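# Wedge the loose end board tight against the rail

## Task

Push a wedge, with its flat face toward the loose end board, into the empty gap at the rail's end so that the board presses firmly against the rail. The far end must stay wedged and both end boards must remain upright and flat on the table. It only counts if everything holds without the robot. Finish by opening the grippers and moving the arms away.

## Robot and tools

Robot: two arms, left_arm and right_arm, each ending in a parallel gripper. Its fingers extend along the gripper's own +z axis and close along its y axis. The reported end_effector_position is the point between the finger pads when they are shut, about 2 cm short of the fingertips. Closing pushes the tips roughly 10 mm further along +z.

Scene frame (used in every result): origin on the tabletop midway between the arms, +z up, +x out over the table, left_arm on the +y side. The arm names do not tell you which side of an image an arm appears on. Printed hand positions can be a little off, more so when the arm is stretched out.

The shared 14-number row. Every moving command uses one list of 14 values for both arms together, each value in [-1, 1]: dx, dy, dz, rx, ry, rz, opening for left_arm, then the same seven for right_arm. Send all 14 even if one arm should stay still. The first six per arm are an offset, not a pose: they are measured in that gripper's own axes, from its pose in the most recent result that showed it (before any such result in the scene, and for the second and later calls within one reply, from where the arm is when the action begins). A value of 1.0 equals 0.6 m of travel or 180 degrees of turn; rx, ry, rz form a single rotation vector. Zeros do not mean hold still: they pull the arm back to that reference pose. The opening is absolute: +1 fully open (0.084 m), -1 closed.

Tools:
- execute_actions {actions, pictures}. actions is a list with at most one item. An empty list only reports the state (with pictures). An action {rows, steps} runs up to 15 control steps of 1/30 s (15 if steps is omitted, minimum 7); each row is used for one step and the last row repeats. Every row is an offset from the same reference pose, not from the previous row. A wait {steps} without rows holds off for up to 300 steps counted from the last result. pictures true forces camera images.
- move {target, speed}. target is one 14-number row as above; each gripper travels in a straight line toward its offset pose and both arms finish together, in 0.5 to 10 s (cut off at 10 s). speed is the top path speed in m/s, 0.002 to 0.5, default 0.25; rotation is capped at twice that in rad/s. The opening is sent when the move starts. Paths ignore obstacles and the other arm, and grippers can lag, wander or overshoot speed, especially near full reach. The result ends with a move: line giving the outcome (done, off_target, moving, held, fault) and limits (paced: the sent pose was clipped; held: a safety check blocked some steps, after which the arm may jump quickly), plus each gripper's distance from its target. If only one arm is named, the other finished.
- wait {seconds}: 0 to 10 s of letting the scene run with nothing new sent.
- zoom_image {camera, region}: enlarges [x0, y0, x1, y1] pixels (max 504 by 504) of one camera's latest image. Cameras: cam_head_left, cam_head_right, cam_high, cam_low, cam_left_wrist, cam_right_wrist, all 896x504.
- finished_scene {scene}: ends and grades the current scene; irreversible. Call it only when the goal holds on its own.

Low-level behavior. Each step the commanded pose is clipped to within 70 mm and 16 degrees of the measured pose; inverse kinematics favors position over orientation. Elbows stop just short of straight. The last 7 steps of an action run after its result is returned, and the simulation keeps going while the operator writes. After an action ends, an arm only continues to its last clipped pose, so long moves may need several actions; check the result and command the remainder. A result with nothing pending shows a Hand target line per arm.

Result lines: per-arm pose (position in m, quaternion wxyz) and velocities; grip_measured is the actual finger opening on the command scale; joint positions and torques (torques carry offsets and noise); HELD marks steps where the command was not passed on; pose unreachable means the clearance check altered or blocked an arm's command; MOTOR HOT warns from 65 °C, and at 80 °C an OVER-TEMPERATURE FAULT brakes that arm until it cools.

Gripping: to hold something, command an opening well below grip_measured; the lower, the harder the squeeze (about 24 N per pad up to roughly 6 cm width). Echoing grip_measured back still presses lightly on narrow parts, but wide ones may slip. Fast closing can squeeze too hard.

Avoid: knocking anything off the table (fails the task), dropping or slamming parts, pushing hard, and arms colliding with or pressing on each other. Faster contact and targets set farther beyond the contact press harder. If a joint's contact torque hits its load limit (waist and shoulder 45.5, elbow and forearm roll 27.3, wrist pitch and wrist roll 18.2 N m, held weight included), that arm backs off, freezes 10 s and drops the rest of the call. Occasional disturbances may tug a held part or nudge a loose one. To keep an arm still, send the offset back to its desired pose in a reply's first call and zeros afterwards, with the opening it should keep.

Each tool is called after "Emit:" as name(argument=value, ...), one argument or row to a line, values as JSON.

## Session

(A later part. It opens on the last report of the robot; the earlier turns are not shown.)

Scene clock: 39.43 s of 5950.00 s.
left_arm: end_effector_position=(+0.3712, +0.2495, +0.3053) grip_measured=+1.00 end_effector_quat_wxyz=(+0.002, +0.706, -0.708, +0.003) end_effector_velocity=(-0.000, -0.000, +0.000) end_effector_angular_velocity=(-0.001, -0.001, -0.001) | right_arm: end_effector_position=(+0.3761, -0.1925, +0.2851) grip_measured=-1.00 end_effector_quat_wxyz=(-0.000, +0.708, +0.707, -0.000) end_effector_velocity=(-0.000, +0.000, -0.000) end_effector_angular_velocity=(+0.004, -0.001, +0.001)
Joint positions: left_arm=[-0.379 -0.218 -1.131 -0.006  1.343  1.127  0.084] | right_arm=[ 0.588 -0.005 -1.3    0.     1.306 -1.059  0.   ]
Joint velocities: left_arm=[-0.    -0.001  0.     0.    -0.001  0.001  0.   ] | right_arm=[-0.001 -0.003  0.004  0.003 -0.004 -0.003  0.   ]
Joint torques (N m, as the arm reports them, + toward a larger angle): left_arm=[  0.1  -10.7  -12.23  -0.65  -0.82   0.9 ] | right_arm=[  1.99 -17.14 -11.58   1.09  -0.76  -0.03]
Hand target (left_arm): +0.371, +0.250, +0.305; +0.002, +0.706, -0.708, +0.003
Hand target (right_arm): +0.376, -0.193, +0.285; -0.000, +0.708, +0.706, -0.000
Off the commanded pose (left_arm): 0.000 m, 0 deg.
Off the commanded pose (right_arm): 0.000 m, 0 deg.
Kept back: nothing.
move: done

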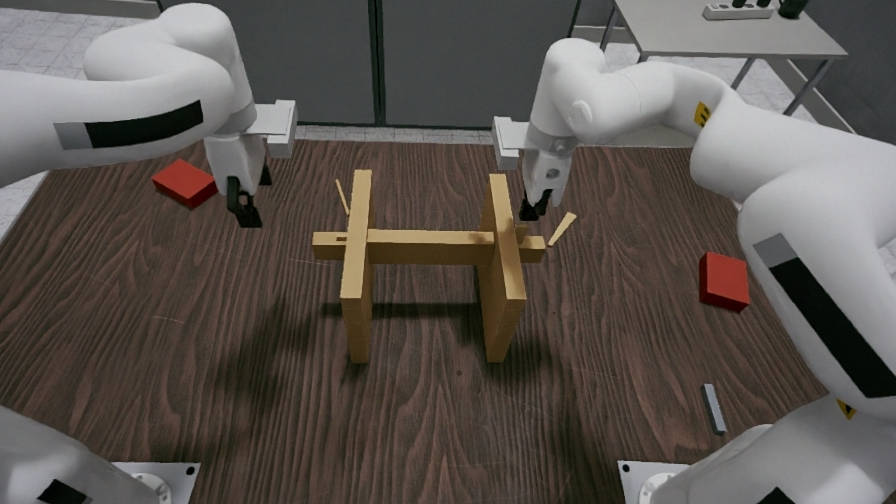

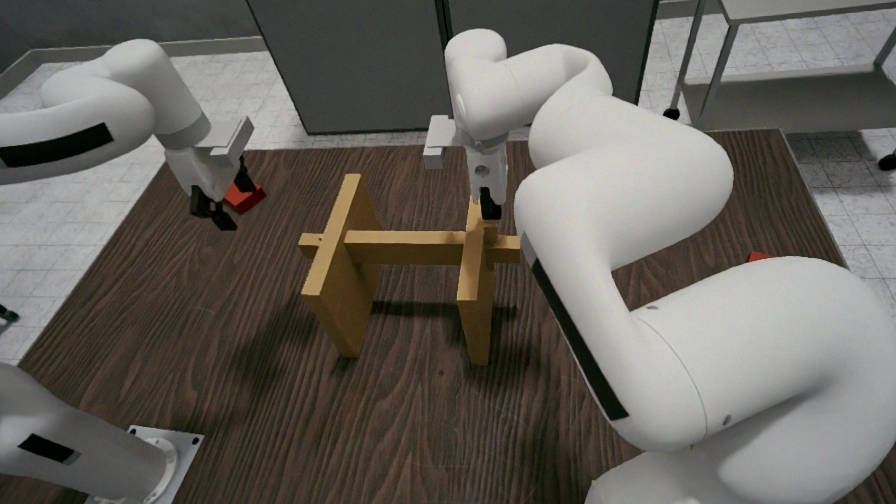

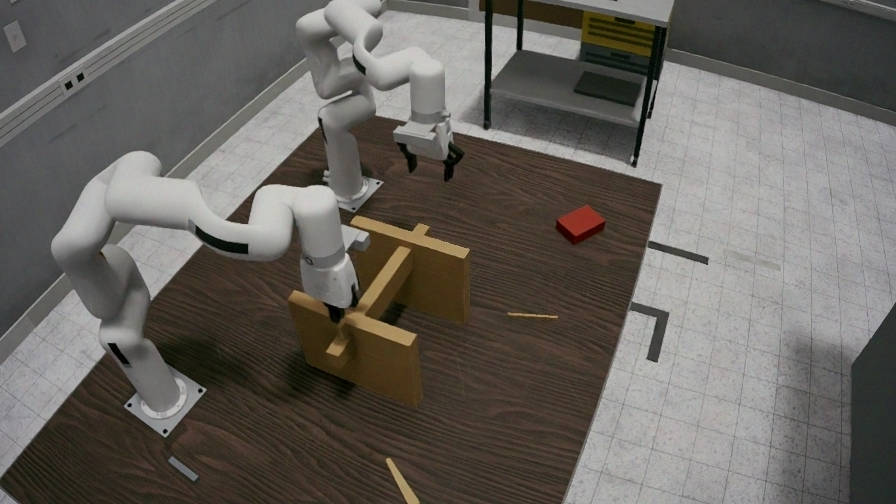

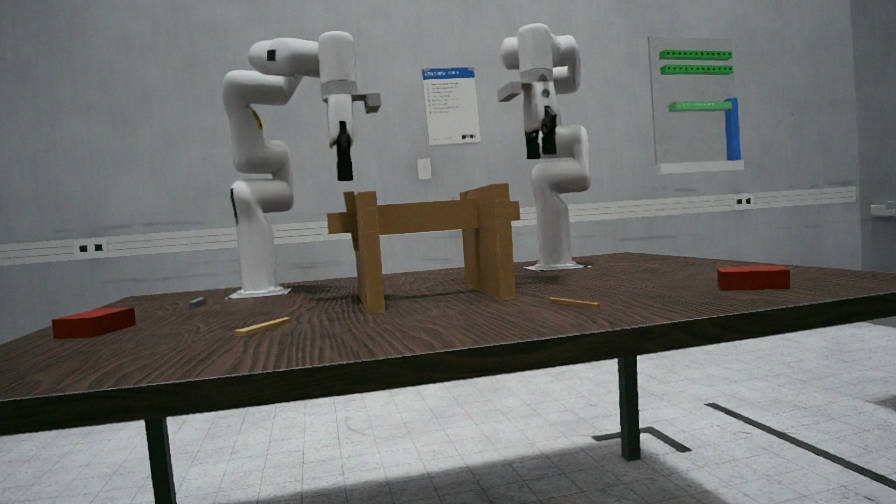

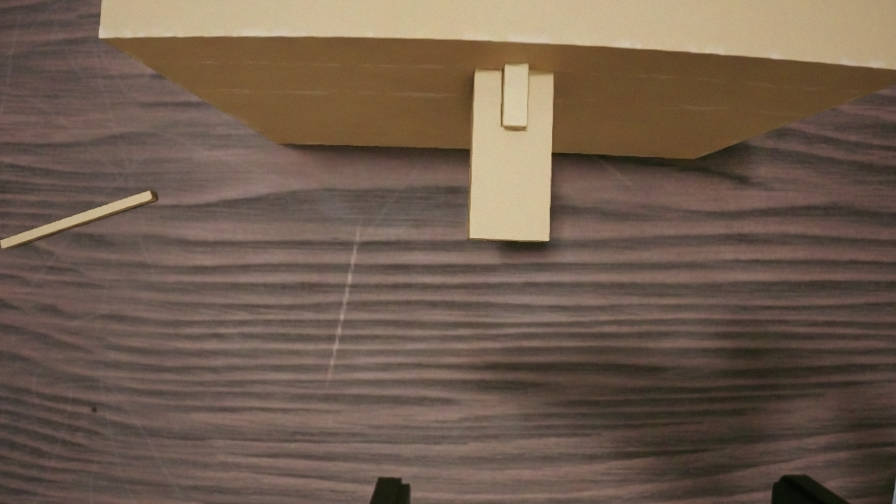

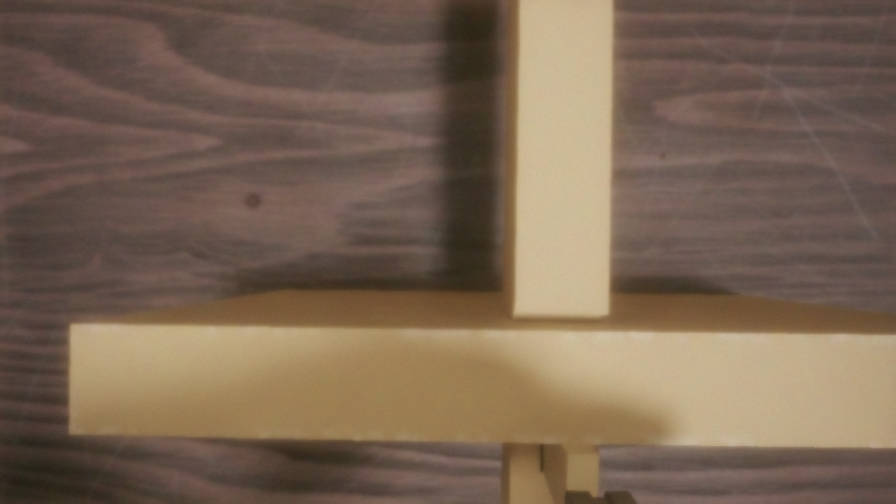

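Emit:
move(
  target=[0,0,0,0,0,0,1, 0,0,0.031,0,0,0,-1],
  speed=0.06,
)

Emit:
move(
  target=[0,0,0,0,0,0,1, 0,0,0.02,0,0,0,-1],
  speed=0.01,
)

Emit:
zoom_image(
  camera="cam_low",
  region=[300,120,420,260],
)

Scene clock: 40.47 s of 5950.00 s.
left_arm: end_effector_position=(+0.3712, +0.2495, +0.3053) grip_measured=+1.00 end_effector_quat_wxyz=(+0.002, +0.706, -0.708, +0.003) end_effector_velocity=(-0.001, +0.000, +0.001) end_effector_angular_velocity=(+0.000, +0.000, +0.001) | right_arm: end_effector_position=(+0.3761, -0.1925, +0.2667) grip_measured=-1.00 end_effector_quat_wxyz=(-0.000, +0.708, +0.707, -0.000) end_effector_velocity=(+0.001, +0.000, +0.002) end_effector_angular_velocity=(+0.004, -0.006, -0.001)
Joint positions: left_arm=[-0.379 -0.218 -1.131 -0.006  1.343  1.127  0.084] | right_arm=[ 0.588 -0.001 -1.252  0.     1.254 -1.059  0.   ]
Joint velocities: left_arm=[ 0.    -0.002  0.     0.     0.002 -0.001  0.   ] | right_arm=[-0.001 -0.002 -0.001  0.    -0.004 -0.     0.   ]
Joint torques (N m, as the arm reports them, + toward a larger angle): left_arm=[ -0.16 -10.4  -12.01  -1.03  -0.76   0.87] | right_arm=[  2.13 -17.32 -11.56   0.82  -0.66   0.01]
Hand target (left_arm): +0.371, +0.250, +0.305; +0.002, +0.706, -0.708, +0.003
Hand target (right_arm): +0.376, -0.193, +0.266; -0.000, +0.708, +0.707, -0.000
Off the commanded pose (left_arm): 0.000 m, 0 deg.
Off the commanded pose (right_arm): 0.000 m, 0 deg.
Kept back: nothing.
move: done

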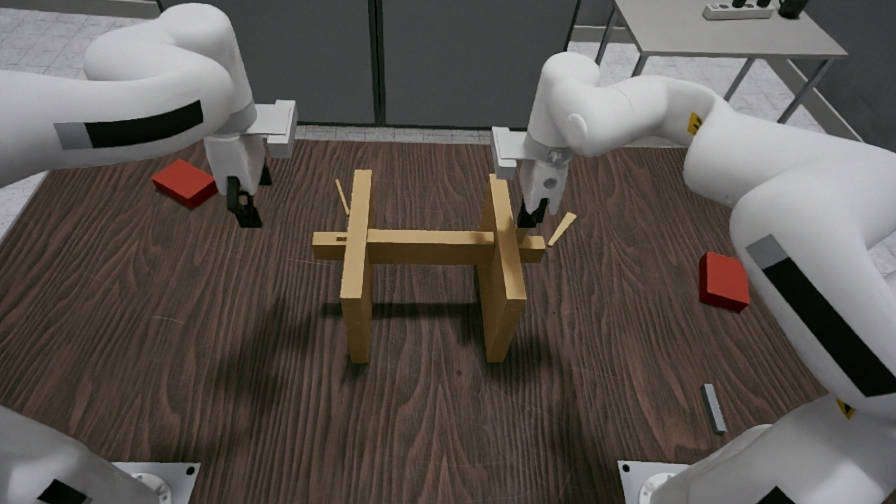

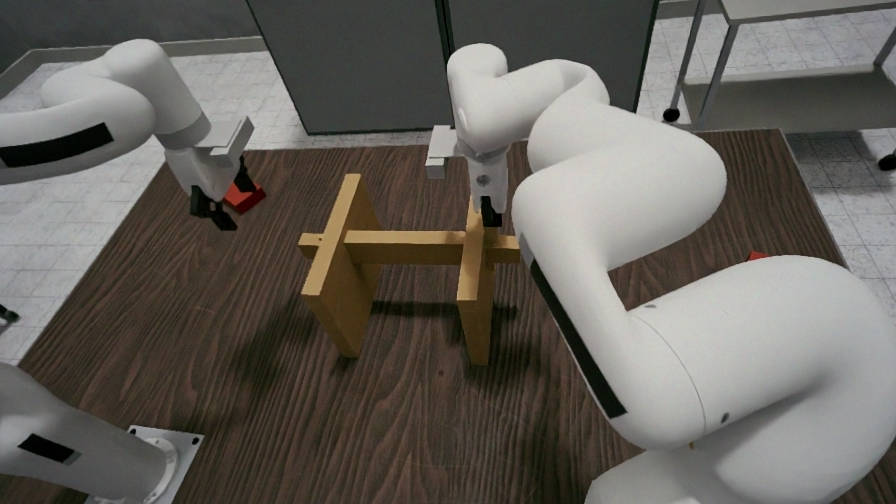

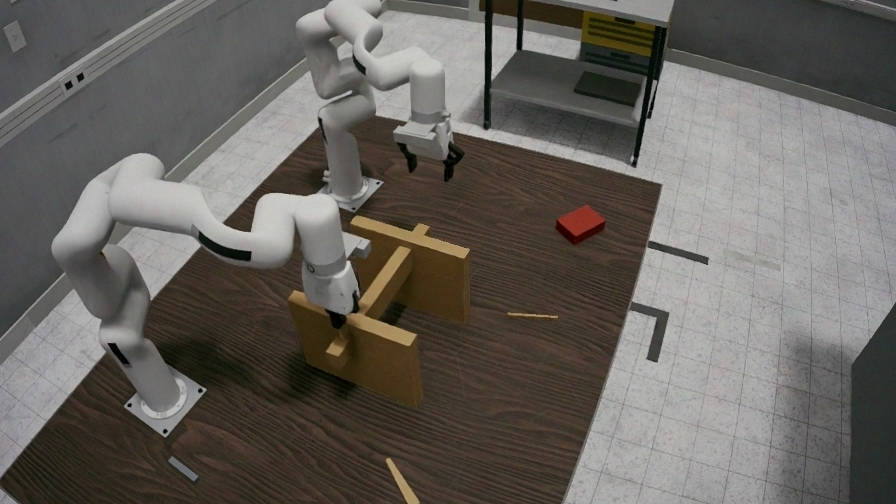

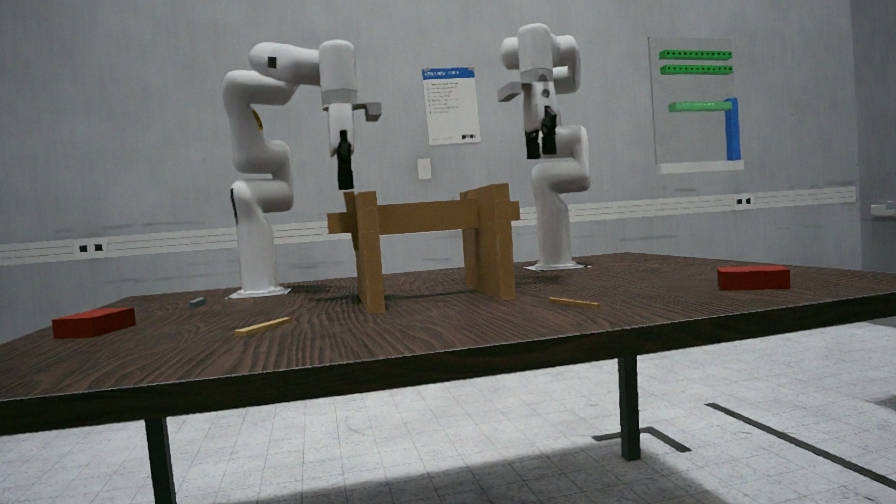

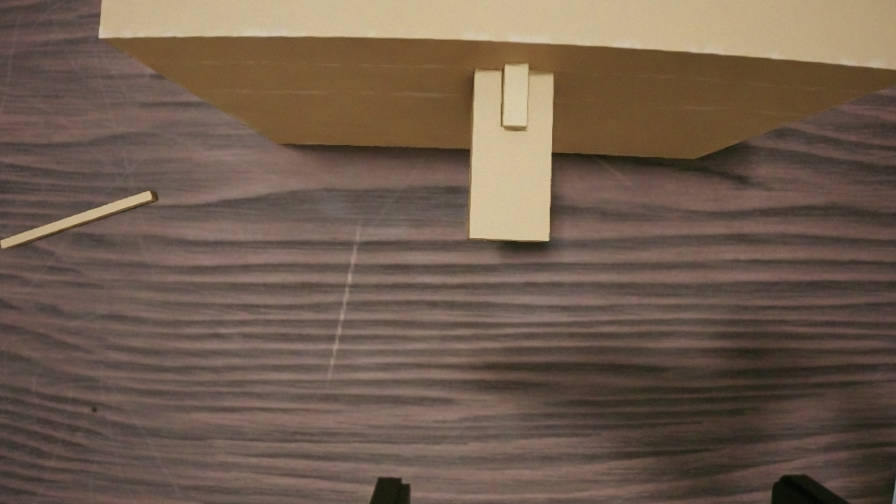

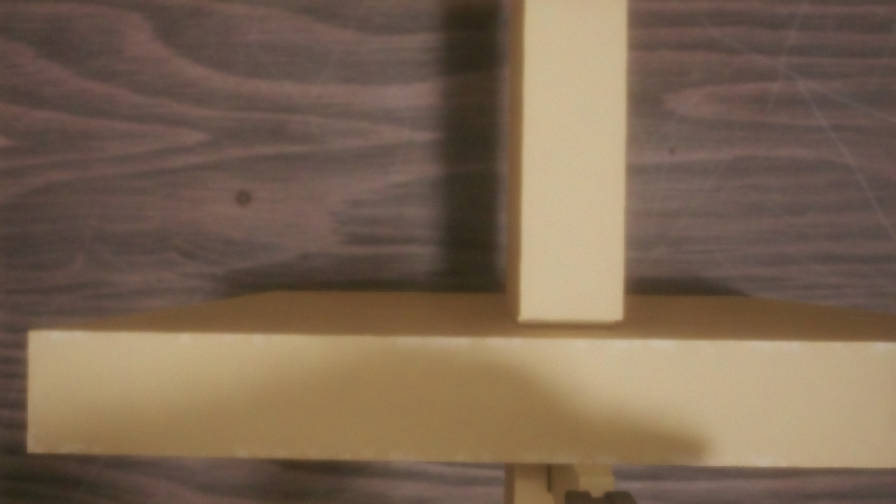

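Scene clock: 41.90 s of 5950.00 s.
left_arm: end_effector_position=(+0.3712, +0.2495, +0.3053) grip_measured=+1.00 end_effector_quat_wxyz=(+0.002, +0.706, -0.708, +0.003) end_effector_velocity=(+0.000, -0.000, +0.001) end_effector_angular_velocity=(-0.001, -0.003, -0.000) | right_arm: end_effector_position=(+0.3761, -0.1925, +0.2547) grip_measured=-1.00 end_effector_quat_wxyz=(-0.000, +0.708, +0.707, -0.000) end_effector_velocity=(+0.000, -0.000, +0.000) end_effector_angular_velocity=(+0.000, -0.001, +0.000)
Joint positions: left_arm=[-0.379 -0.218 -1.131 -0.006  1.343  1.127  0.084] | right_arm=[ 0.588  0.004 -1.223  0.     1.22  -1.059  0.   ]
Joint velocities: left_arm=[-0.    -0.001 -0.    -0.    -0.002 -0.    -0.   ] | right_arm=[-0.    -0.001  0.001 -0.    -0.001 -0.     0.   ]
Joint torques (N m, as the arm reports them, + toward a larger angle): left_arm=[ -0.16 -10.8  -12.15  -0.8   -0.85   1.  ] | right_arm=[  1.31 -15.53 -10.01   0.47  -0.3   -0.06]
Hand target (left_arm): +0.371, +0.250, +0.305; +0.002, +0.706, -0.708, +0.003
Hand target (right_arm): +0.376, -0.192, +0.255; -0.000, +0.708, +0.707, -0.000
Off the commanded pose (left_arm): 0.000 m, 0 deg.
Off the commanded pose (right_arm): 0.000 m, 0 deg.
Kept back: nothing.
move: done

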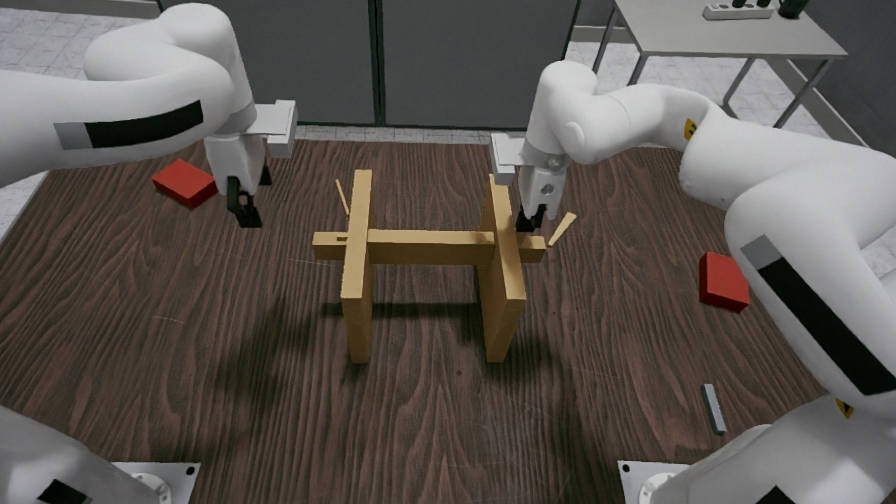

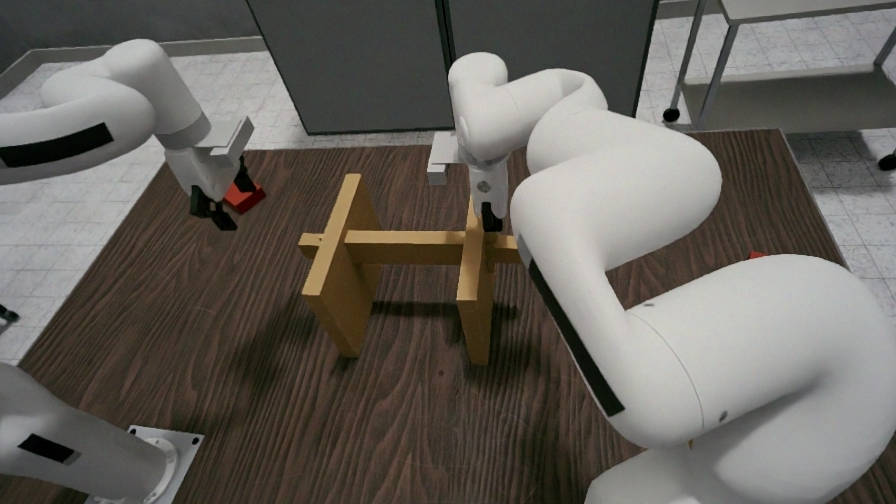

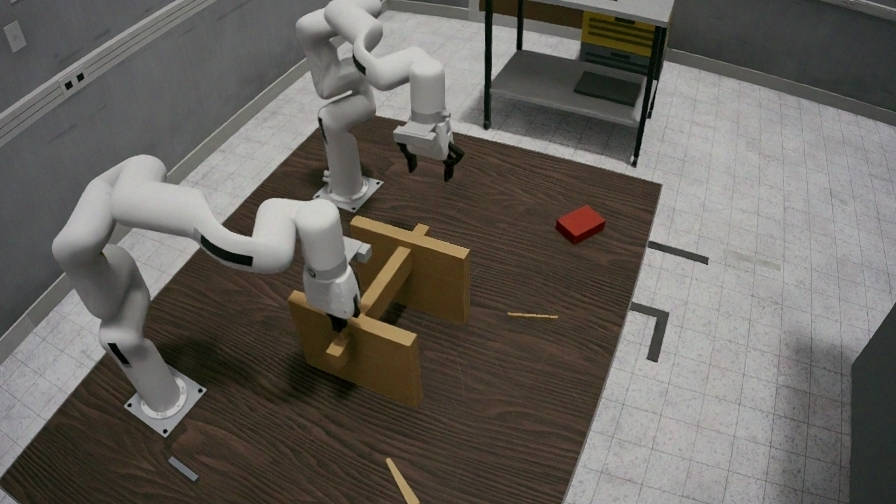

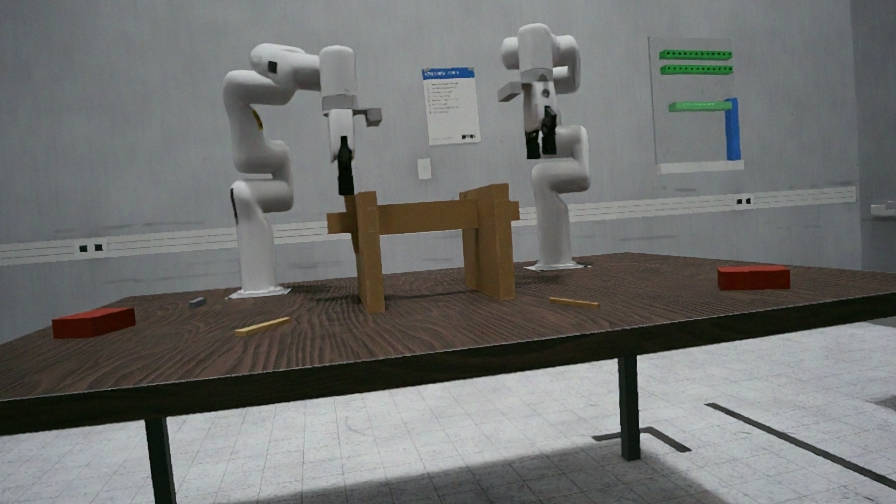

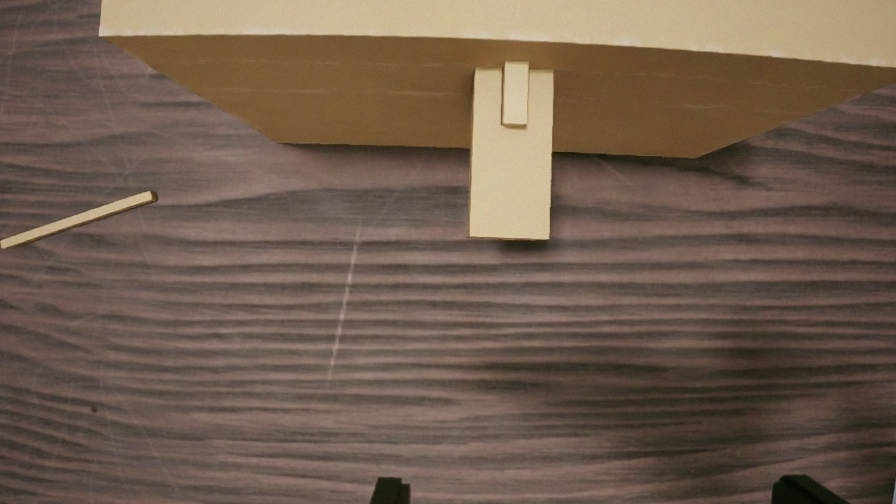

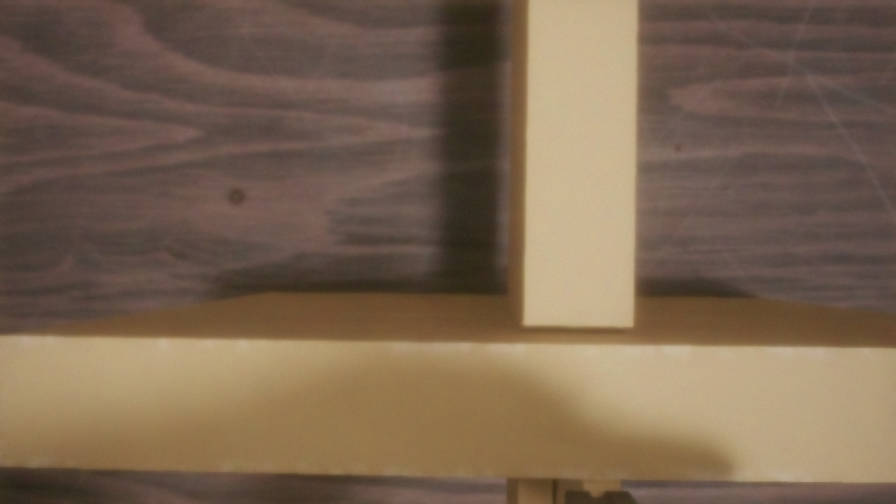

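Region (300, 120, 420, 260) of cam_low's 896x504 image, scaled by 3.600, with more detail than that image has; it fills the left 432 columns of this view, and the rest is white.

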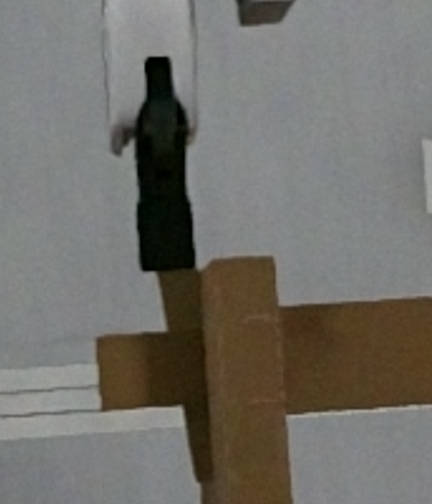

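Emit:
move(
  target=[0,0,0,0,0,0,1, 0,0,0.017,0,0,0,-1],
  speed=0.01,
)

Emit:
zoom_image(
  camera="cam_low",
  region=[300,120,420,260],
)

Emit:
zoom_image(
  camera="cam_right_wrist",
  region=[490,290,670,380],
)

Scene clock: 43.37 s of 5950.00 s.
left_arm: end_effector_position=(+0.3712, +0.2495, +0.3053) grip_measured=+1.00 end_effector_quat_wxyz=(+0.002, +0.706, -0.708, +0.003) end_effector_velocity=(+0.000, -0.000, +0.000) end_effector_angular_velocity=(-0.001, -0.001, -0.001) | right_arm: end_effector_position=(+0.3761, -0.1925, +0.2445) grip_measured=-1.00 end_effector_quat_wxyz=(-0.000, +0.708, +0.707, -0.000) end_effector_velocity=(+0.000, +0.000, +0.001) end_effector_angular_velocity=(+0.002, -0.003, +0.000)
Joint positions: left_arm=[-0.379 -0.218 -1.131 -0.006  1.343  1.127  0.084] | right_arm=[ 0.588  0.009 -1.2    0.     1.192 -1.059  0.   ]
Joint velocities: left_arm=[-0.     0.001 -0.002 -0.    -0.     0.001  0.   ] | right_arm=[ 0.    -0.002  0.001 -0.    -0.003 -0.     0.   ]
Joint torques (N m, as the arm reports them, + toward a larger angle): left_arm=[  0.06 -10.26 -12.26  -0.93  -0.8    1.  ] | right_arm=[  1.2  -15.76 -10.01   0.53  -0.43  -0.02]
Hand target (left_arm): +0.371, +0.250, +0.305; +0.002, +0.706, -0.708, +0.003
Hand target (right_arm): +0.376, -0.192, +0.244; -0.000, +0.708, +0.707, -0.000
Off the commanded pose (left_arm): 0.000 m, 0 deg.
Off the commanded pose (right_arm): 0.000 m, 0 deg.
Kept back: nothing.
move: done

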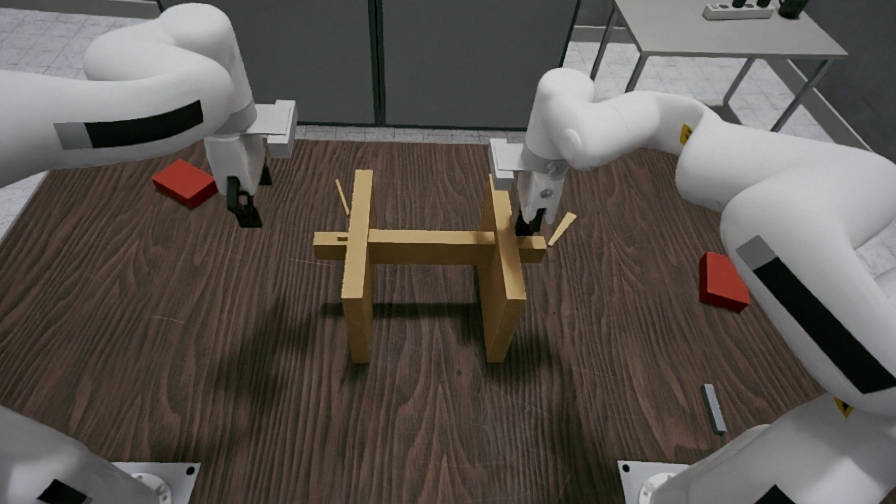

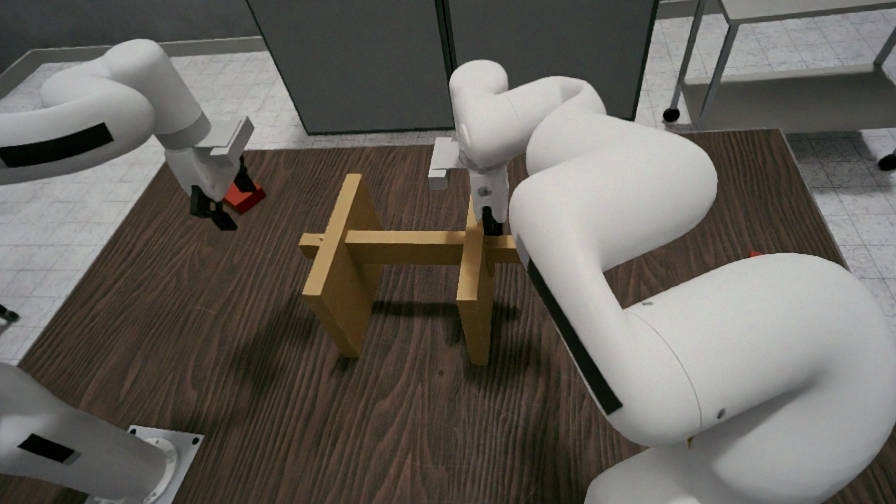

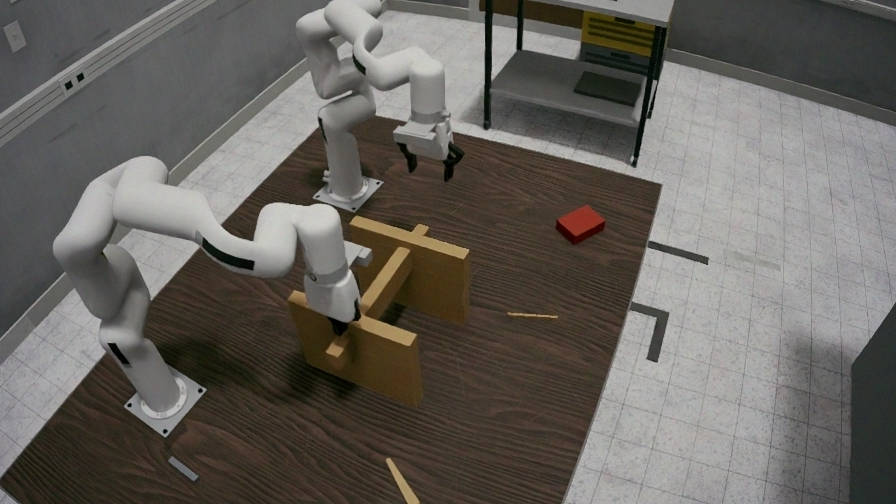

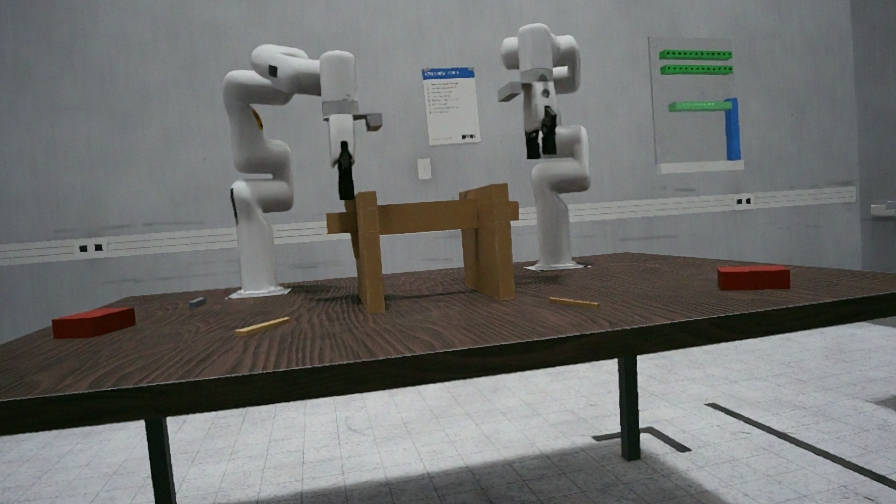

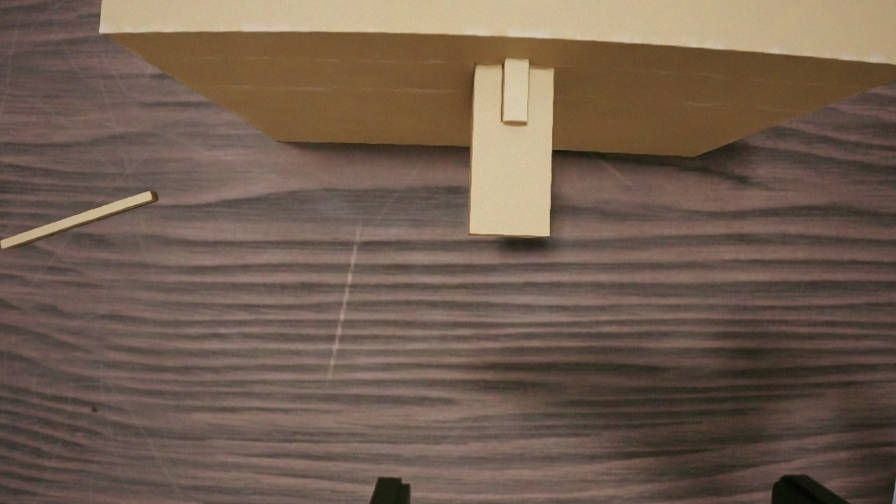

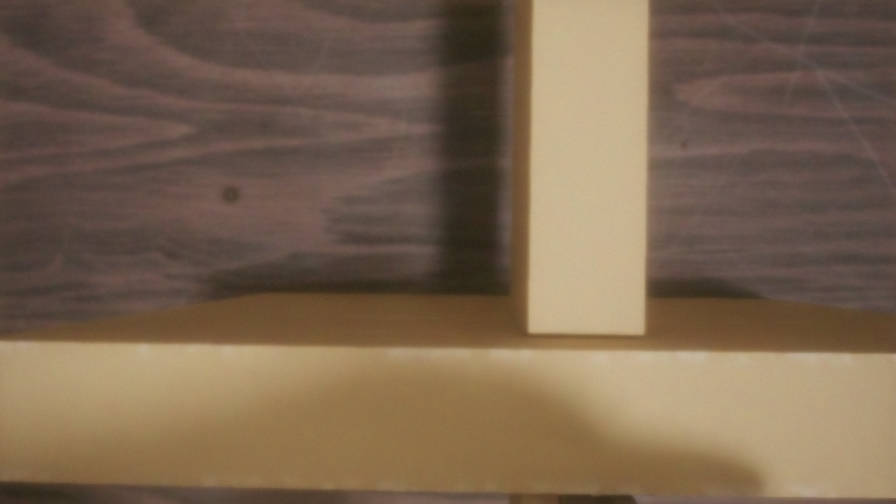

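Region (300, 120, 420, 260) of cam_low's 896x504 image, scaled by 3.600, with more detail than that image has; it fills the left 432 columns of this view, and the rest is white.

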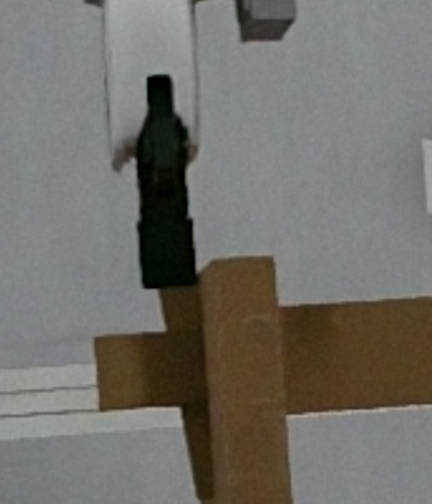

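Region (490, 290, 670, 380) of cam_right_wrist's 896x504 image, scaled by 2.800, with more detail than that image has.

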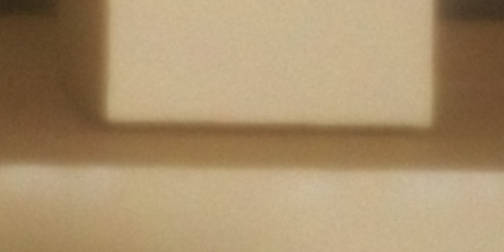

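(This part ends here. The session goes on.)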